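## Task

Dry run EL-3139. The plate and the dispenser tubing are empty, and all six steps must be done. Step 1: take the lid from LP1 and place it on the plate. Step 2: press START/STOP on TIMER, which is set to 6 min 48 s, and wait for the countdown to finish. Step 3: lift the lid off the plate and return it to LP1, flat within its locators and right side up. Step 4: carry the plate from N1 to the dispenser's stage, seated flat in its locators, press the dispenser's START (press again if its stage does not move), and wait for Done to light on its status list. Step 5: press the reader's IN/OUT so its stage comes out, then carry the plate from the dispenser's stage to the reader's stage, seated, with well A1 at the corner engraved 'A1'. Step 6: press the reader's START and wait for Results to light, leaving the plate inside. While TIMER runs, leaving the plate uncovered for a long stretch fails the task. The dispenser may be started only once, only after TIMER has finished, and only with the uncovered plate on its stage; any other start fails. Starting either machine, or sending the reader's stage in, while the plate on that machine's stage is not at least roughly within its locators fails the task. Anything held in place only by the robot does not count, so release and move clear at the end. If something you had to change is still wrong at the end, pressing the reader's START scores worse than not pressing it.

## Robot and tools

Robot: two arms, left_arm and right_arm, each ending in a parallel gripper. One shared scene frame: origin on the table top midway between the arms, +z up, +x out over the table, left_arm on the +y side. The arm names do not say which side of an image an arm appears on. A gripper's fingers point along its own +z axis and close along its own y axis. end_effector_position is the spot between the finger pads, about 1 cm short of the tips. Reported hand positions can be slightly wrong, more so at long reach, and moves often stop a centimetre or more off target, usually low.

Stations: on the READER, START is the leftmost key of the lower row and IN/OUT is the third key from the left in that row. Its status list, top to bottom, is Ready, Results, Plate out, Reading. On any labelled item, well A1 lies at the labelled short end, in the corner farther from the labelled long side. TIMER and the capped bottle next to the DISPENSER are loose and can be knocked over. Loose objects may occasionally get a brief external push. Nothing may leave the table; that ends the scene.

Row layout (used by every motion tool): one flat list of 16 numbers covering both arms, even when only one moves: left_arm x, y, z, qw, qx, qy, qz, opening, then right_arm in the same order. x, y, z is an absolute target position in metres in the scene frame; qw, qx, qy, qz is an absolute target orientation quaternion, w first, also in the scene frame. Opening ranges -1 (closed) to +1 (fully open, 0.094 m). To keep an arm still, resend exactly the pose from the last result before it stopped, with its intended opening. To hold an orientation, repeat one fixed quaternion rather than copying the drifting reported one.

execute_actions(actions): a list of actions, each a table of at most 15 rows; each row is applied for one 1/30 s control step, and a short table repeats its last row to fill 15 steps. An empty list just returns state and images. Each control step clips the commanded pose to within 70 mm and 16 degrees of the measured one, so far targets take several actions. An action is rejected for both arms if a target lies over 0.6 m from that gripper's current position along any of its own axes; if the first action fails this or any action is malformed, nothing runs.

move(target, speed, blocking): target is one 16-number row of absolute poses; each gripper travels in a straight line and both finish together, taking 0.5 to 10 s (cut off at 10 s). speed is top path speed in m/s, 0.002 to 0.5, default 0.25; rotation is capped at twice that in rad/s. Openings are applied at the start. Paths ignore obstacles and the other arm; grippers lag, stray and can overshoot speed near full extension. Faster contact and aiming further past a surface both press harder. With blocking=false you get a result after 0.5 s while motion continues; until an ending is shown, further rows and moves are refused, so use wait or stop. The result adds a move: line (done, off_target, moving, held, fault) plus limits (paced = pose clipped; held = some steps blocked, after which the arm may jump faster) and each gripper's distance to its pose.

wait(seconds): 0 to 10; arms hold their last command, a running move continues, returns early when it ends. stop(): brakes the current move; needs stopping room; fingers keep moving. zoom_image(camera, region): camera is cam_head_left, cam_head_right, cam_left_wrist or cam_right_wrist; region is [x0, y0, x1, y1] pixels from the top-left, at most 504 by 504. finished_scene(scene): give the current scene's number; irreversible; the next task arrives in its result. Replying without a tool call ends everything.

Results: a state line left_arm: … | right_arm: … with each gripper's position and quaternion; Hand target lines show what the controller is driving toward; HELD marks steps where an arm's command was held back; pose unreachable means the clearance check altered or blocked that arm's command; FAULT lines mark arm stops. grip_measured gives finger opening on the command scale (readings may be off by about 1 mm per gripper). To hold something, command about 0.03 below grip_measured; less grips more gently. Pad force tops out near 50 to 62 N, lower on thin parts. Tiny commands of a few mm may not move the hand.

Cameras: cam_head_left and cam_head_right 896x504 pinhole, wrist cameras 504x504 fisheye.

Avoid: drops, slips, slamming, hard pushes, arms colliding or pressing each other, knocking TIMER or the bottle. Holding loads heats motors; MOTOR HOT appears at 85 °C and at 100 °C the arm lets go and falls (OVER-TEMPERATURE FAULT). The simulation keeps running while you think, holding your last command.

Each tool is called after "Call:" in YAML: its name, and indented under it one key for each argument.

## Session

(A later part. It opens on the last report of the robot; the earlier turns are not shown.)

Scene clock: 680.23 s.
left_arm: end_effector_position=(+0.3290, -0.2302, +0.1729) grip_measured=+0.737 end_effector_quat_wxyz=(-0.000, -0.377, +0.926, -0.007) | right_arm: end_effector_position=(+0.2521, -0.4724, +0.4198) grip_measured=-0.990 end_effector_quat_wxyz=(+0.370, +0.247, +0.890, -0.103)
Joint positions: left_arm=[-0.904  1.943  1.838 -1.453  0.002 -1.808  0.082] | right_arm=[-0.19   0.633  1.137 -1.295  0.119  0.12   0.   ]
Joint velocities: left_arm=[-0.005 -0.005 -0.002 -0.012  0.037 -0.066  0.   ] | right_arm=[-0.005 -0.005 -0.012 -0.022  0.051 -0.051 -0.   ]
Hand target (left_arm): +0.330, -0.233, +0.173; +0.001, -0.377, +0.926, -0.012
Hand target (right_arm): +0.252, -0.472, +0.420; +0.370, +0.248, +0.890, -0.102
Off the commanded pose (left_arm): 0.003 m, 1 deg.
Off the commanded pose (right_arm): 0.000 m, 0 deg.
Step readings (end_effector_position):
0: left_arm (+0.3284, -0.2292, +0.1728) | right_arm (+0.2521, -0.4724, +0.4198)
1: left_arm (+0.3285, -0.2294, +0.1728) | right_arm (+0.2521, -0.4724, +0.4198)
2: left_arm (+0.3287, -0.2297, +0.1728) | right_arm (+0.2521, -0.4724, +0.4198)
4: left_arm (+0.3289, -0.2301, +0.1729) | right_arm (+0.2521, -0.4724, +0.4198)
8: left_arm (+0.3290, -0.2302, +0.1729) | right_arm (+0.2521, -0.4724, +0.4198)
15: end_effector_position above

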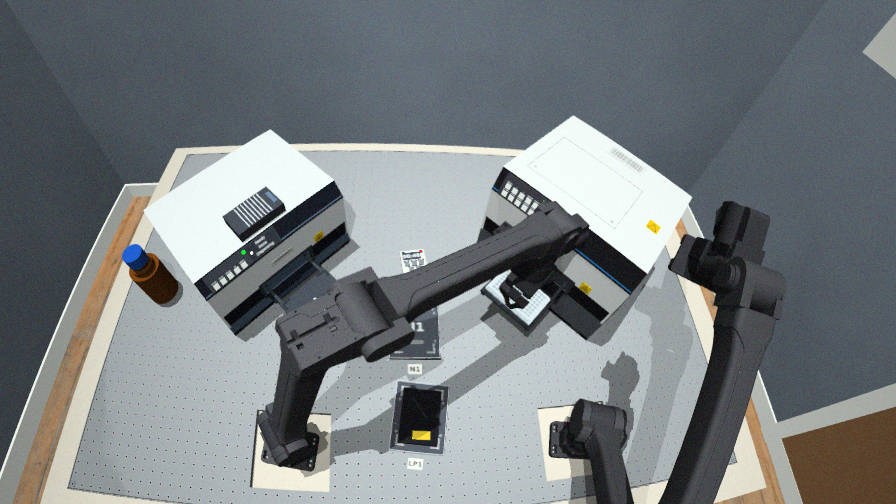

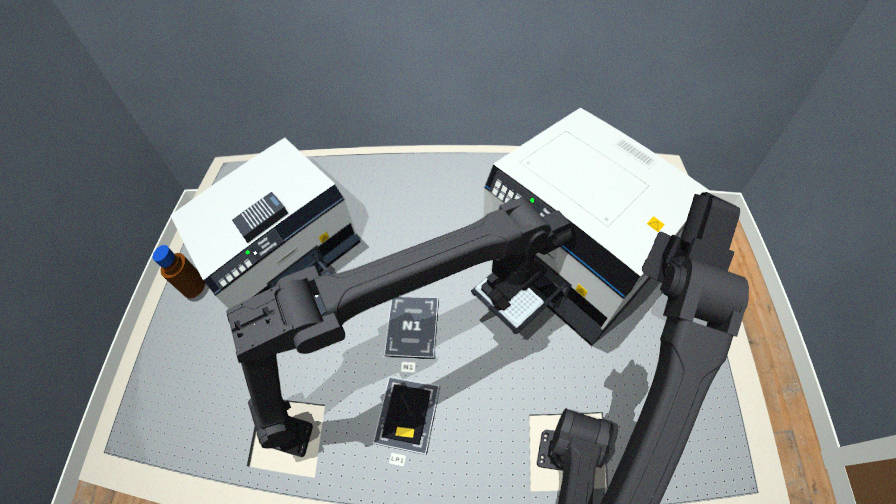

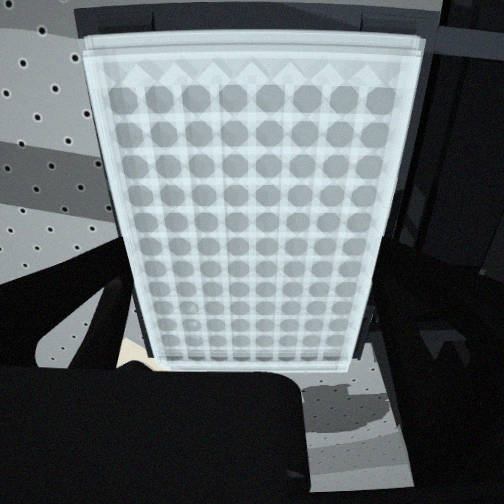

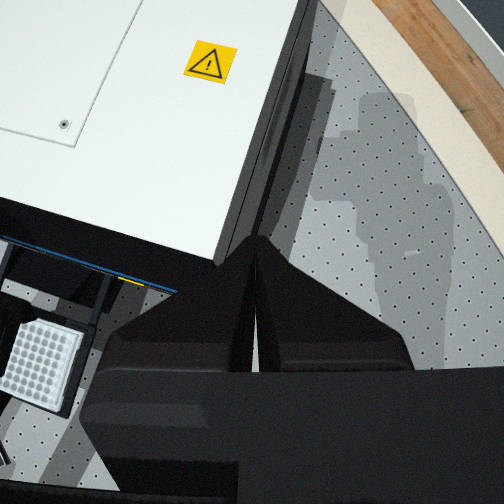

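Call:
execute_actions:
  actions:
    - [[0.3263,-0.2364,0.1729,0.0015,-0.373,0.928,-0.0145,0.705,0.2521,-0.4724,0.4198,0.37,0.248,0.89,-0.102,-1]]

Call:
zoom_image:
  camera: "cam_left_wrist"
  region: [50,0,460,120]

Scene clock: 682.53 s.
left_arm: end_effector_position=(+0.3296, -0.2312, +0.1729) grip_measured=+0.737 end_effector_quat_wxyz=(+0.000, -0.377, +0.926, -0.009) | right_arm: end_effector_position=(+0.2521, -0.4724, +0.4198) grip_measured=-0.990 end_effector_quat_wxyz=(+0.370, +0.247, +0.890, -0.103)
Joint positions: left_arm=[-0.904  1.943  1.838 -1.448  0.002 -1.808  0.082] | right_arm=[-0.19   0.633  1.137 -1.295  0.119  0.12   0.   ]
Joint velocities: left_arm=[ 0.005 -0.015 -0.002 -0.017 -0.051 -0.007  0.001] | right_arm=[-0.005 -0.005 -0.007 -0.002 -0.022  0.022  0.   ]
Hand target (left_arm): +0.326, -0.236, +0.173; +0.001, -0.373, +0.928, -0.014
Hand target (right_arm): +0.252, -0.472, +0.420; +0.370, +0.248, +0.890, -0.102
Off the commanded pose (left_arm): 0.006 m, 1 deg.
Off the commanded pose (right_arm): 0.000 m, 0 deg.
Step readings (end_effector_position):
0: left_arm (+0.3290, -0.2302, +0.1729) | right_arm (+0.2521, -0.4724, +0.4198)
1: left_arm (+0.3291, -0.2304, +0.1729) | right_arm (+0.2521, -0.4724, +0.4198)
2: left_arm (+0.3293, -0.2307, +0.1729) | right_arm (+0.2521, -0.4724, +0.4198)
4: left_arm (+0.3296, -0.2311, +0.1729) | right_arm (+0.2521, -0.4724, +0.4198)
8: left_arm (+0.3296, -0.2312, +0.1729) | right_arm (+0.2521, -0.4724, +0.4198)
15: end_effector_position above

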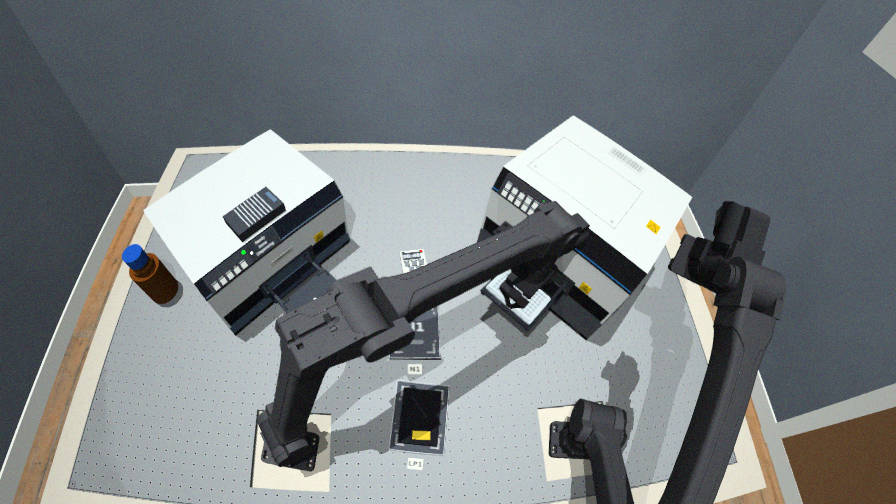

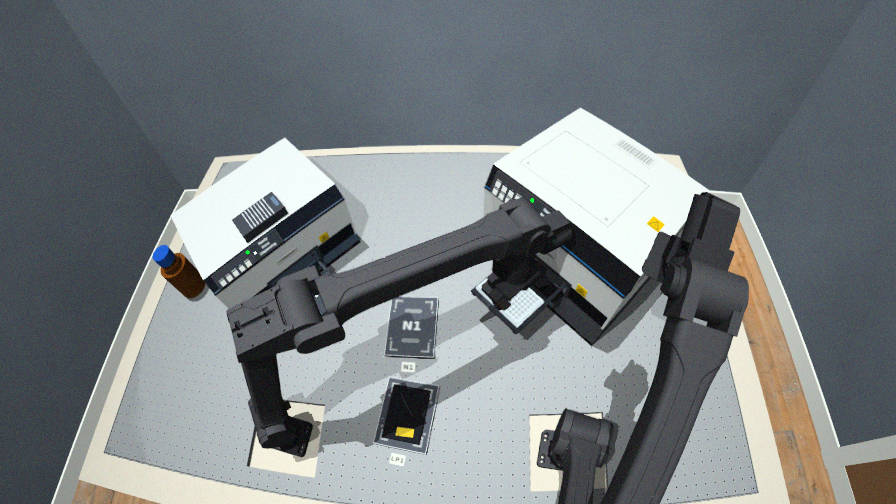

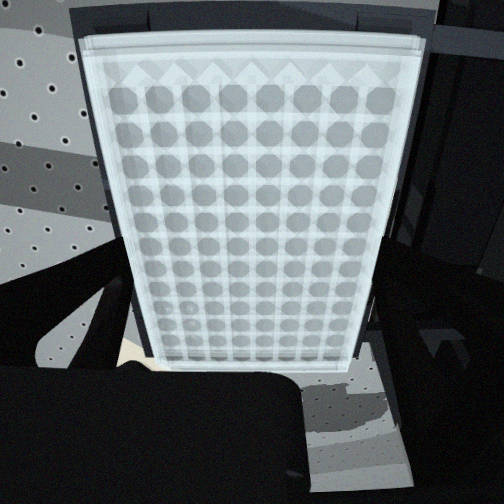

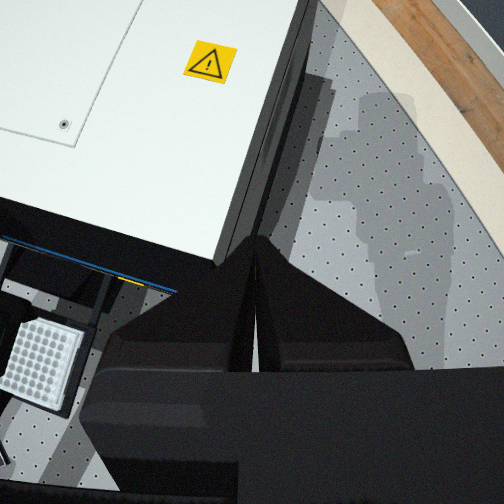

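Region (50, 0, 460, 120) of cam_left_wrist's 504x504 image, scaled by 1.229, with more detail than that image has; it fills the top 148 rows of this view, and the rest is white.

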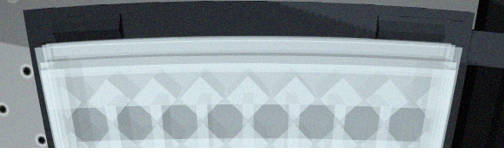

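Call:
execute_actions:
  actions:
    - [[0.3258,-0.2355,0.1515,-0.003,-0.373,0.928,0.0085,0.705,0.2521,-0.4724,0.4198,0.37,0.248,0.89,-0.102,-1]]

Call:
zoom_image:
  camera: "cam_left_wrist"
  region: [50,0,460,120]

Scene clock: 685.07 s.
left_arm: end_effector_position=(+0.3297, -0.2314, +0.1689) grip_measured=+0.737 end_effector_quat_wxyz=(-0.000, -0.377, +0.926, -0.006) | right_arm: end_effector_position=(+0.2521, -0.4724, +0.4198) grip_measured=-0.990 end_effector_quat_wxyz=(+0.370, +0.247, +0.890, -0.103)
Joint positions: left_arm=[-0.904  1.95   1.838 -1.448  0.002 -1.808  0.082] | right_arm=[-0.19   0.633  1.137 -1.295  0.119  0.12   0.   ]
Joint velocities: left_arm=[-0.005 -0.015 -0.012  0.002 -0.022  0.051  0.001] | right_arm=[-0.005  0.005 -0.007 -0.012 -0.022 -0.022 -0.001]
Hand target (left_arm): +0.326, -0.235, +0.152; -0.003, -0.373, +0.928, +0.009
Hand target (right_arm): +0.252, -0.472, +0.420; +0.370, +0.248, +0.890, -0.102
Off the commanded pose (left_arm): 0.018 m, 2 deg.
Off the commanded pose (right_arm): 0.000 m, 0 deg.
Step readings (end_effector_position):
0: left_arm (+0.3296, -0.2312, +0.1729) | right_arm (+0.2521, -0.4724, +0.4198)
1: left_arm (+0.3296, -0.2312, +0.1724) | right_arm (+0.2521, -0.4724, +0.4198)
2: left_arm (+0.3296, -0.2312, +0.1722) | right_arm (+0.2521, -0.4724, +0.4198)
4: left_arm (+0.3297, -0.2313, +0.1709) | right_arm (+0.2521, -0.4724, +0.4198)
8: left_arm (+0.3297, -0.2314, +0.1689) | right_arm (+0.2521, -0.4724, +0.4198)
15: end_effector_position above

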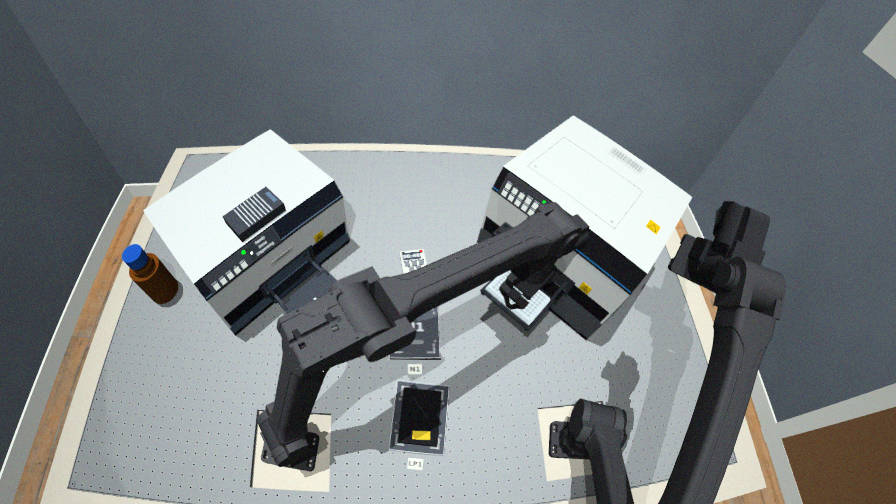

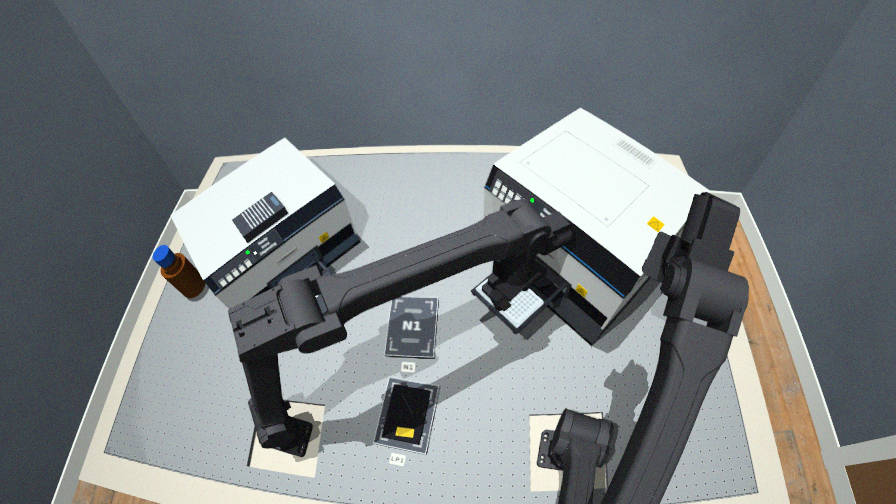

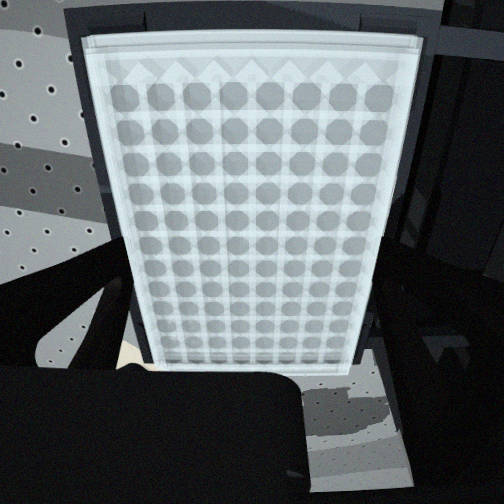

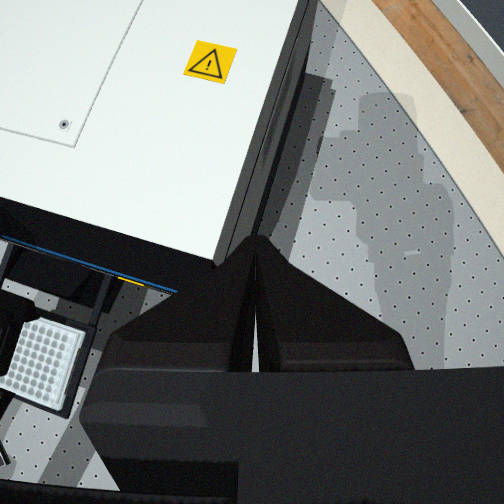

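Region (50, 0, 460, 120) of cam_left_wrist's 504x504 image, scaled by 1.229, with more detail than that image has; it fills the top 148 rows of this view, and the rest is white.

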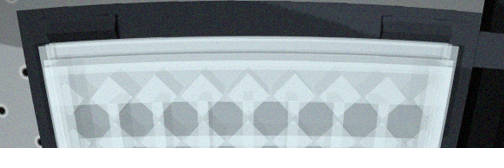

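Call:
zoom_image:
  camera: "cam_right_wrist"
  region: [0,300,120,430]

Call:
zoom_image:
  camera: "cam_left_wrist"
  region: [50,0,200,100]

Call:
zoom_image:
  camera: "cam_head_right"
  region: [465,265,565,340]

Region (0, 300, 120, 430) of cam_right_wrist's 504x504 image, scaled by 3.877, with more detail than that image has; it fills the left 465 columns of this view, and the rest is white.

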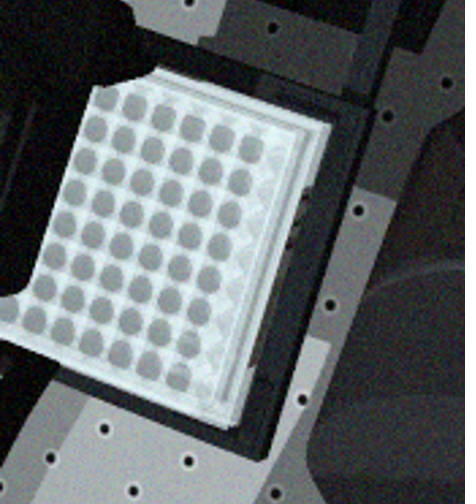

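Region (50, 0, 200, 100) of cam_left_wrist's 504x504 image, scaled by 3.360, with more detail than that image has.

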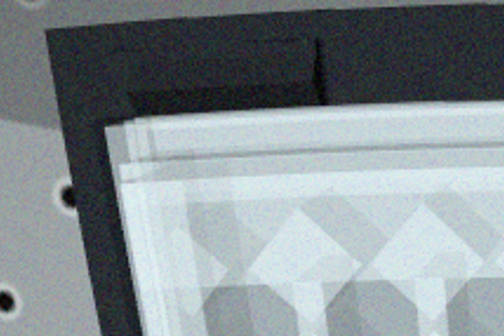

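Region (465, 265, 565, 340) of cam_head_right's 896x504 image, scaled by 5.040, with more detail than that image has; it fills the top 378 rows of this view, and the rest is white.

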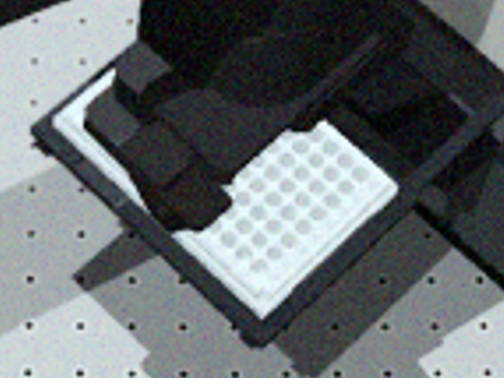

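The near end is inside its locators. A slightly stronger nudge back and down should settle the far end.

Call:
execute_actions:
  actions:
    - [[0.3248,-0.2365,0.1485,-0.0035,-0.372,0.928,0.011,0.705,0.2521,-0.4724,0.4198,0.37,0.248,0.89,-0.102,-1]]

Call:
zoom_image:
  camera: "cam_left_wrist"
  region: [50,0,460,120]

Scene clock: 690.07 s.
left_arm: end_effector_position=(+0.3297, -0.2314, +0.1689) grip_measured=+0.737 end_effector_quat_wxyz=(-0.000, -0.377, +0.926, -0.006) | right_arm: end_effector_position=(+0.2521, -0.4724, +0.4198) grip_measured=-0.990 end_effector_quat_wxyz=(+0.370, +0.247, +0.890, -0.103)
Joint positions: left_arm=[-0.904  1.95   1.838 -1.448  0.002 -1.808  0.082] | right_arm=[-0.19   0.633  1.137 -1.295  0.119  0.12   0.   ]
Joint velocities: left_arm=[-0.005  0.005 -0.012  0.007 -0.037  0.007  0.   ] | right_arm=[-0.005  0.015 -0.002  0.012 -0.037  0.007 -0.001]
Hand target (left_arm): +0.325, -0.236, +0.149; -0.003, -0.372, +0.928, +0.011
Hand target (right_arm): +0.252, -0.472, +0.420; +0.370, +0.248, +0.890, -0.102
Off the commanded pose (left_arm): 0.022 m, 2 deg.
Off the commanded pose (right_arm): 0.000 m, 0 deg.
Step readings (end_effector_position):
0: left_arm (+0.3297, -0.2314, +0.1689) | right_arm (+0.2521, -0.4724, +0.4198)
1: left_arm (+0.3297, -0.2314, +0.1689) | right_arm (+0.2521, -0.4724, +0.4198)
2: left_arm (+0.3297, -0.2314, +0.1689) | right_arm (+0.2521, -0.4724, +0.4198)
4: left_arm (+0.3297, -0.2314, +0.1689) | right_arm (+0.2521, -0.4724, +0.4198)
8: left_arm (+0.3297, -0.2314, +0.1689) | right_arm (+0.2521, -0.4724, +0.4198)
15: end_effector_position above

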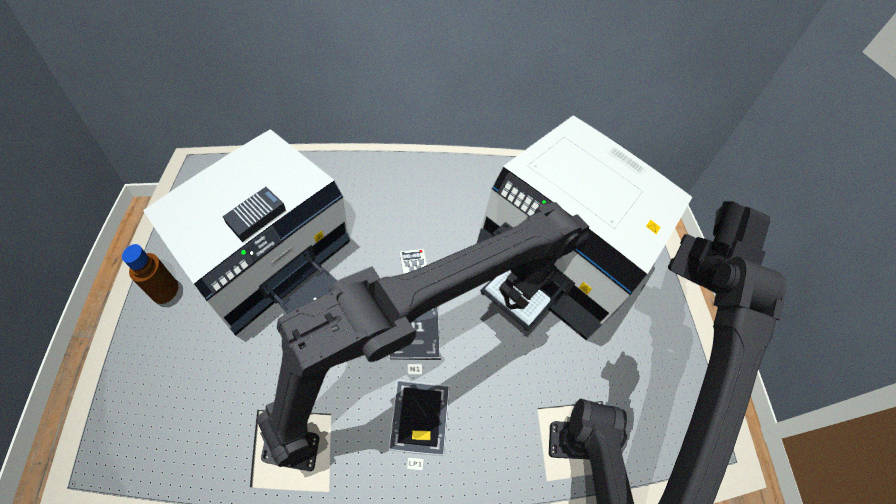

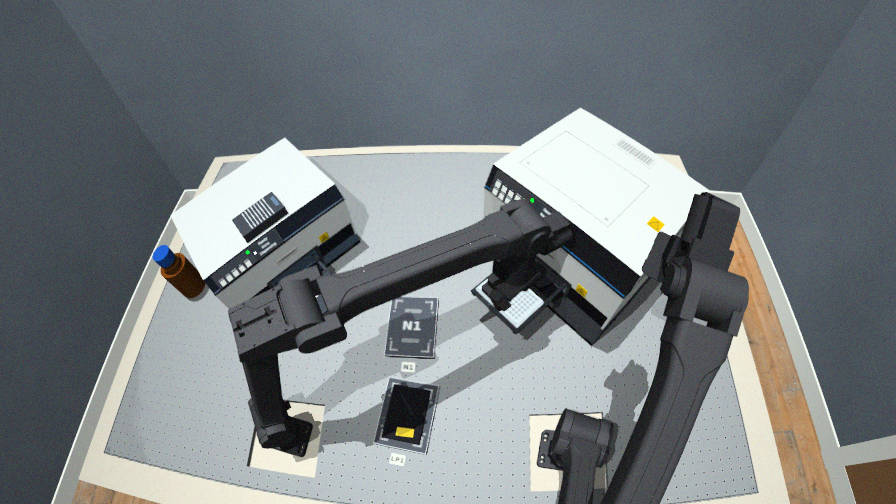

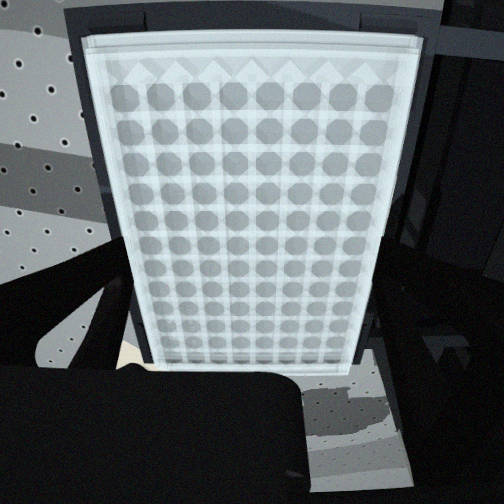

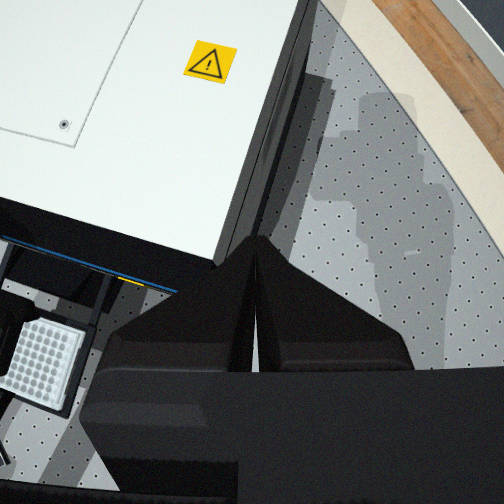

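Region (50, 0, 460, 120) of cam_left_wrist's 504x504 image, scaled by 1.229, with more detail than that image has; it fills the top 148 rows of this view, and the rest is white.

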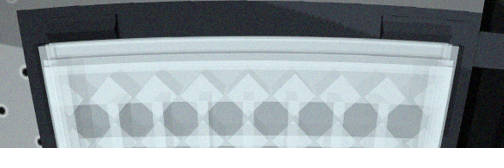

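Call:
execute_actions:
  actions:
    - [[0.3297,-0.2314,0.165,0,-0.377,0.926,-0.003,0.705,0.2521,-0.4724,0.4198,0.37,0.248,0.89,-0.102,-1],[0.3297,-0.2314,0.165,0,-0.377,0.926,-0.003,0.705,0.2521,-0.4724,0.4198,0.37,0.248,0.89,-0.102,-1],[0.3297,-0.2314,0.165,0,-0.377,0.926,-0.003,0.72,0.2521,-0.4724,0.4198,0.37,0.248,0.89,-0.102,-1],[0.3297,-0.2314,0.165,0,-0.377,0.926,-0.003,0.73,0.2521,-0.4724,0.4198,0.37,0.248,0.89,-0.102,-1],[0.3297,-0.2314,0.165,0,-0.377,0.926,-0.003,0.74,0.2521,-0.4724,0.4198,0.37,0.248,0.89,-0.102,-1],[0.3297,-0.2314,0.165,0,-0.377,0.926,-0.003,0.75,0.2521,-0.4724,0.4198,0.37,0.248,0.89,-0.102,-1],[0.3297,-0.2314,0.165,0,-0.377,0.926,-0.003,0.77,0.2521,-0.4724,0.4198,0.37,0.248,0.89,-0.102,-1],[0.3297,-0.2314,0.165,0,-0.377,0.926,-0.003,0.85,0.2521,-0.4724,0.4198,0.37,0.248,0.89,-0.102,-1],[0.3297,-0.2314,0.165,0,-0.377,0.926,-0.003,1,0.2521,-0.4724,0.4198,0.37,0.248,0.89,-0.102,-1]]

Call:
zoom_image:
  camera: "cam_left_wrist"
  region: [50,0,460,120]

Scene clock: 696.33 s.
left_arm: end_effector_position=(+0.3297, -0.2314, +0.1689) grip_measured=+1.000 end_effector_quat_wxyz=(-0.000, -0.377, +0.926, -0.006) | right_arm: end_effector_position=(+0.2521, -0.4724, +0.4198) grip_measured=-0.990 end_effector_quat_wxyz=(+0.370, +0.247, +0.890, -0.103)
Joint positions: left_arm=[-0.904  1.95   1.838 -1.448  0.002 -1.808  0.094] | right_arm=[-0.19   0.633  1.137 -1.295  0.119  0.12   0.   ]
Joint velocities: left_arm=[-0.015 -0.015 -0.022 -0.017  0.022  0.051  0.   ] | right_arm=[ 0.005  0.015 -0.007 -0.007 -0.007  0.037 -0.   ]
Hand target (left_arm): +0.330, -0.231, +0.165; +0.000, -0.377, +0.926, -0.003
Hand target (right_arm): +0.252, -0.472, +0.420; +0.370, +0.248, +0.890, -0.102
Off the commanded pose (left_arm): 0.004 m, 0 deg.
Off the commanded pose (right_arm): 0.000 m, 0 deg.
Step readings (end_effector_position):
0: left_arm (+0.3297, -0.2314, +0.1689) | right_arm (+0.2521, -0.4724, +0.4198)
1: left_arm (+0.3297, -0.2314, +0.1689) | right_arm (+0.2521, -0.4724, +0.4198)
2: left_arm (+0.3297, -0.2314, +0.1689) | right_arm (+0.2521, -0.4724, +0.4198)
4: left_arm (+0.3297, -0.2314, +0.1689) | right_arm (+0.2521, -0.4724, +0.4198)
8: left_arm (+0.3297, -0.2314, +0.1689) | right_arm (+0.2521, -0.4724, +0.4198)
15: end_effector_position above

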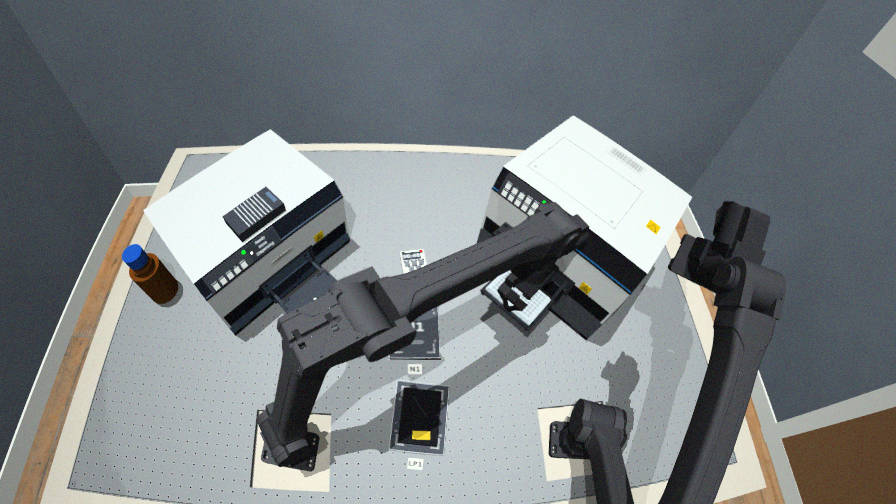

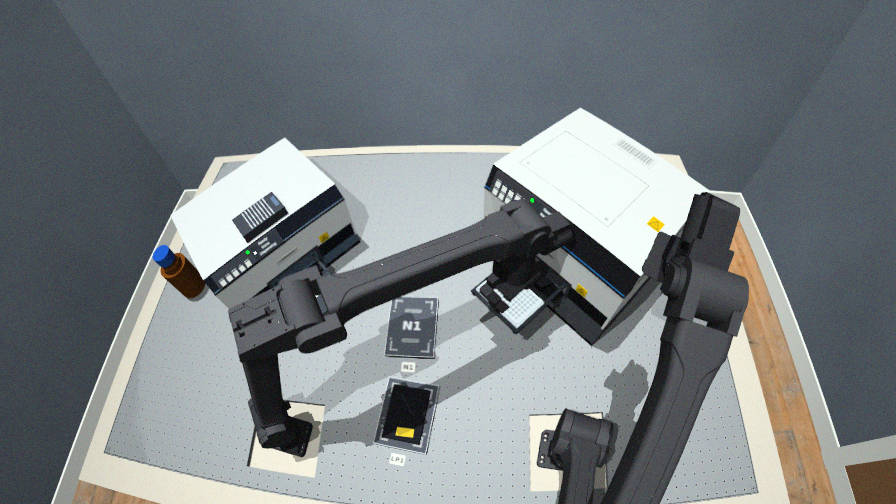

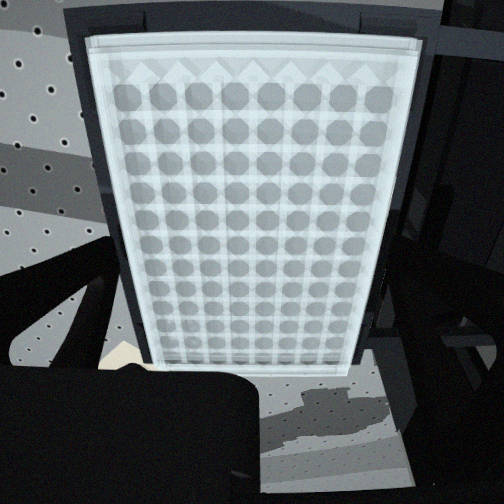

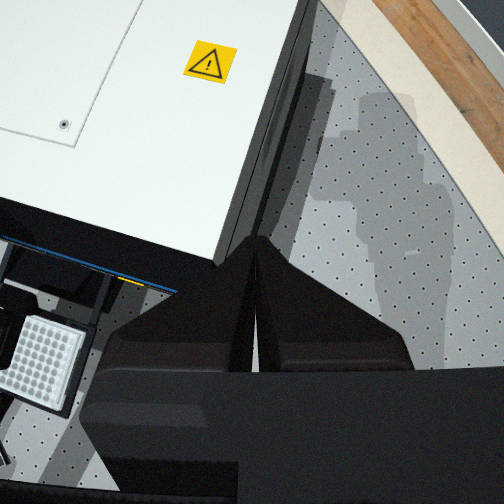

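Region (50, 0, 460, 120) of cam_left_wrist's 504x504 image, scaled by 1.229, with more detail than that image has; it fills the top 148 rows of this view, and the rest is white.

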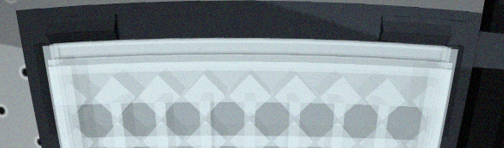

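It settled in. Lifting away and checking from the side.

Call:
move:
  target: [0.3255,-0.2245,0.229,0.009,-0.377,0.925,-0.055,1,0.2521,-0.4724,0.4198,0.37,0.248,0.89,-0.102,-1]
  speed: 0.12

Call:
move:
  target: [0.2,0.02,0.24,0.62,0.323,0.634,-0.33,1,0.2521,-0.4724,0.4198,0.37,0.248,0.89,-0.102,-1]
  speed: 0.4

Call:
zoom_image:
  camera: "cam_left_wrist"
  region: [130,60,380,240]

Call:
zoom_image:
  camera: "cam_head_left"
  region: [380,370,460,470]

Scene clock: 700.90 s.
left_arm: end_effector_position=(+0.3255, -0.2243, +0.2363) grip_measured=+1.000 end_effector_quat_wxyz=(+0.008, -0.376, +0.924, -0.063) | right_arm: end_effector_position=(+0.2521, -0.4724, +0.4198) grip_measured=-0.990 end_effector_quat_wxyz=(+0.370, +0.247, +0.890, -0.103)
Joint positions: left_arm=[-0.904  1.834  1.838 -1.448  0.002 -1.808  0.094] | right_arm=[-0.19   0.633  1.137 -1.295  0.119  0.12   0.   ]
Joint velocities: left_arm=[-0.005 -0.005  0.007  0.007  0.037  0.007  0.   ] | right_arm=[-0.005 -0.005 -0.012  0.012 -0.051  0.066 -0.   ]
Hand target (left_arm): +0.325, -0.224, +0.229; +0.008, -0.376, +0.925, -0.055
Hand target (right_arm): +0.252, -0.472, +0.420; +0.370, +0.248, +0.890, -0.102
Off the commanded pose (left_arm): 0.007 m, 1 deg.
Off the commanded pose (right_arm): 0.000 m, 0 deg.
move: done

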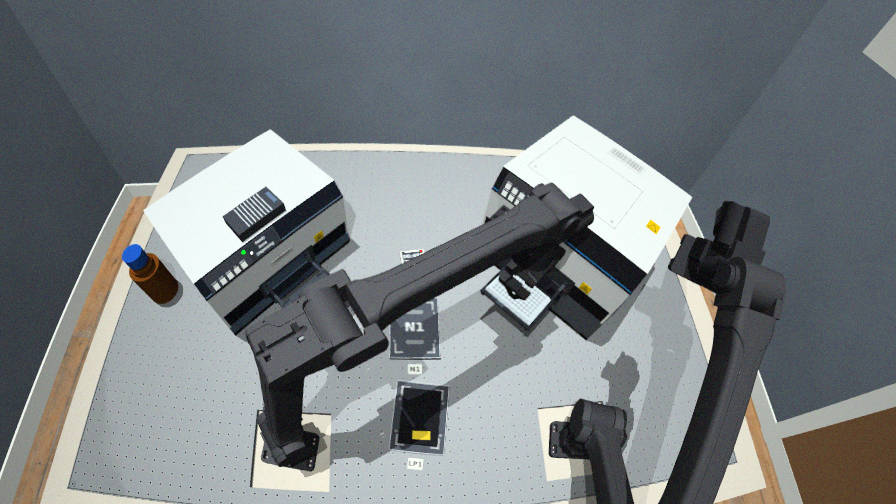

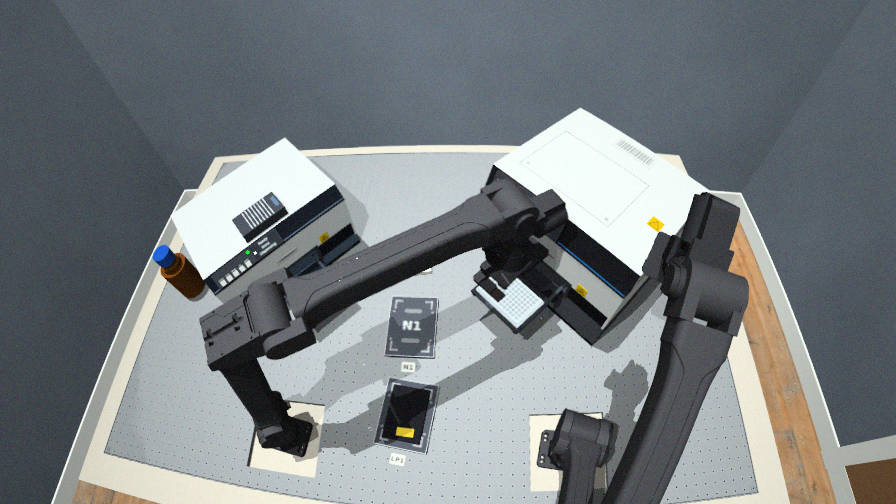

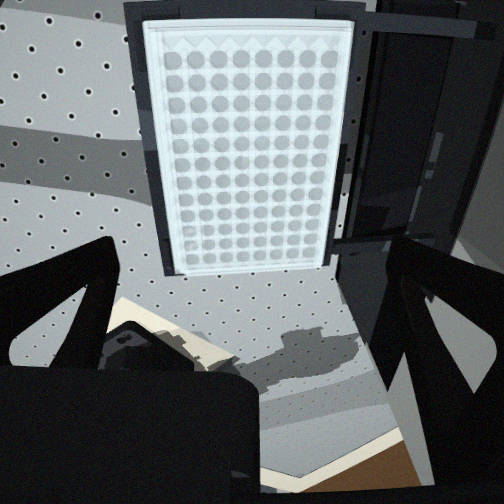

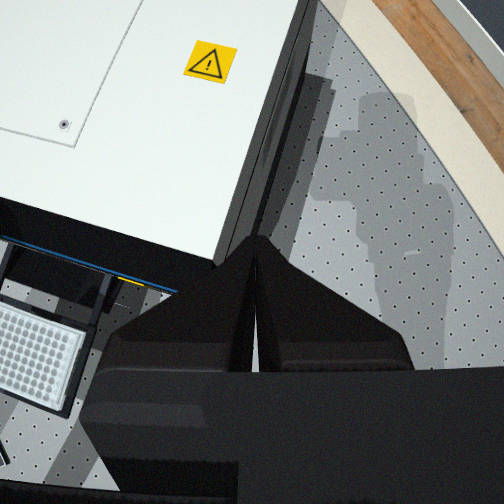

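Scene clock: 704.20 s.
left_arm: end_effector_position=(+0.2014, +0.0187, +0.2447) grip_measured=+1.000 end_effector_quat_wxyz=(+0.612, +0.330, +0.634, -0.340) | right_arm: end_effector_position=(+0.2521, -0.4724, +0.4198) grip_measured=-0.990 end_effector_quat_wxyz=(+0.370, +0.247, +0.890, -0.103)
Joint positions: left_arm=[-0.846  0.479  0.172  0.287  0.01  -0.027  0.094] | right_arm=[-0.19   0.633  1.137 -1.295  0.119  0.12   0.   ]
Joint velocities: left_arm=[-0.024  0.005  0.002 -0.007 -0.022 -0.051  0.   ] | right_arm=[-0.005 -0.005 -0.017 -0.017 -0.007  0.037 -0.001]
Hand target (left_arm): +0.202, +0.021, +0.242; +0.617, +0.332, +0.629, -0.336
Hand target (right_arm): +0.252, -0.472, +0.420; +0.370, +0.248, +0.890, -0.102
Off the commanded pose (left_arm): 0.005 m, 2 deg.
Off the commanded pose (right_arm): 0.000 m, 0 deg.
move: done

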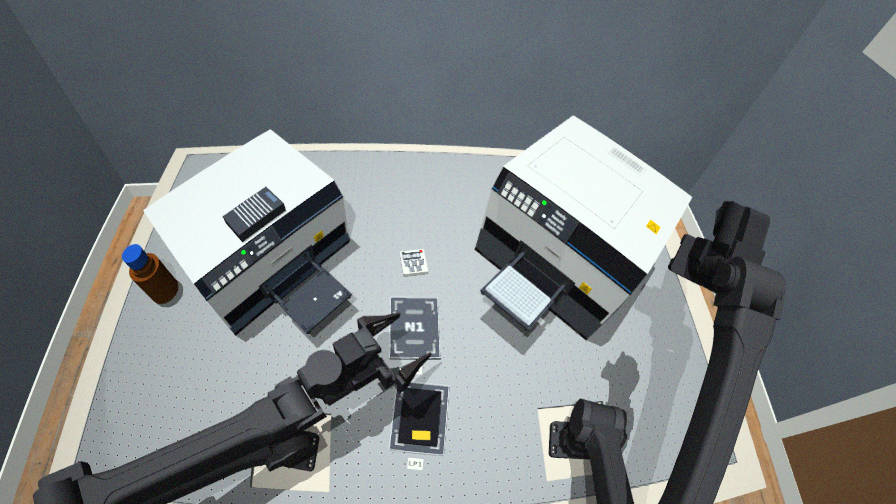

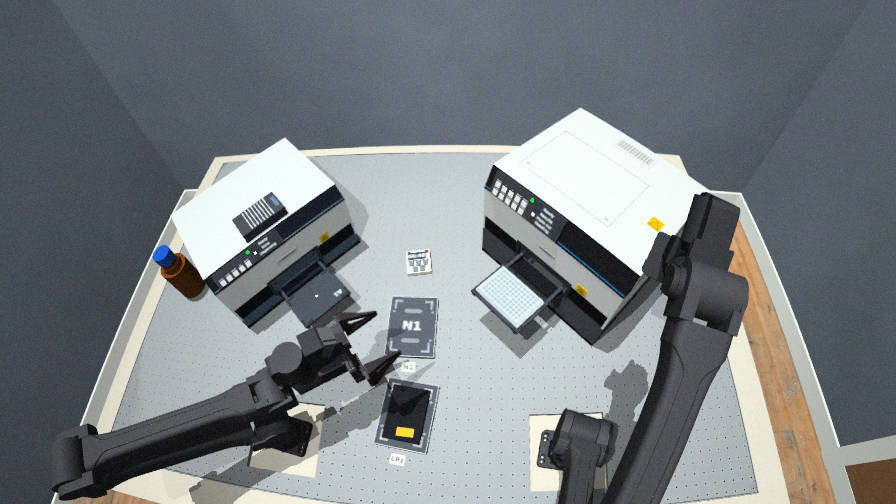

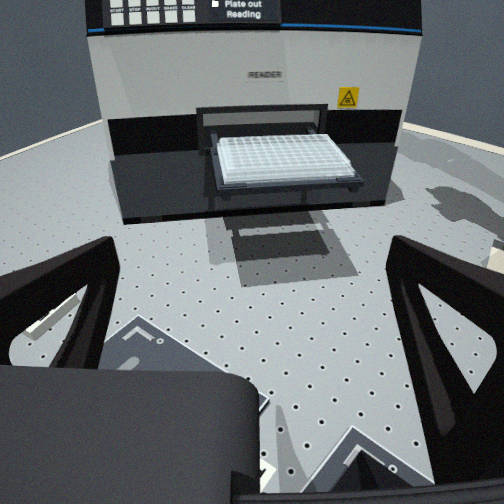

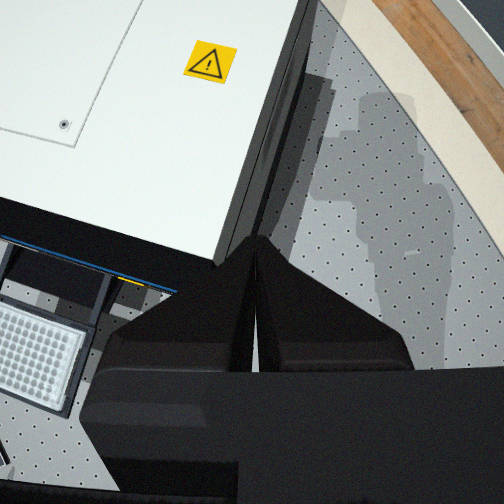

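Region (130, 60, 380, 240) of cam_left_wrist's 504x504 image, scaled by 2.016, with more detail than that image has; it fills the top 363 rows of this view, and the rest is white.

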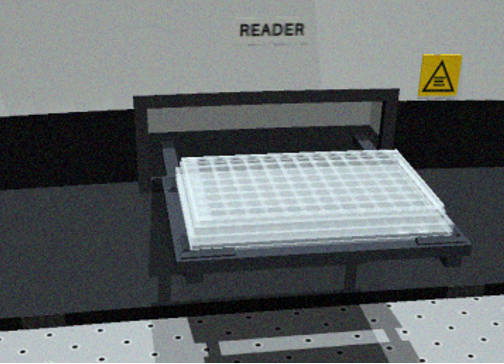

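Region (380, 370, 460, 470) of cam_head_left's 896x504 image, scaled by 5.040, with more detail than that image has; it fills the left 403 columns of this view, and the rest is white.

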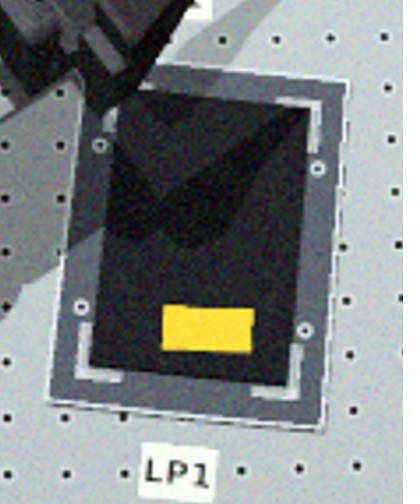

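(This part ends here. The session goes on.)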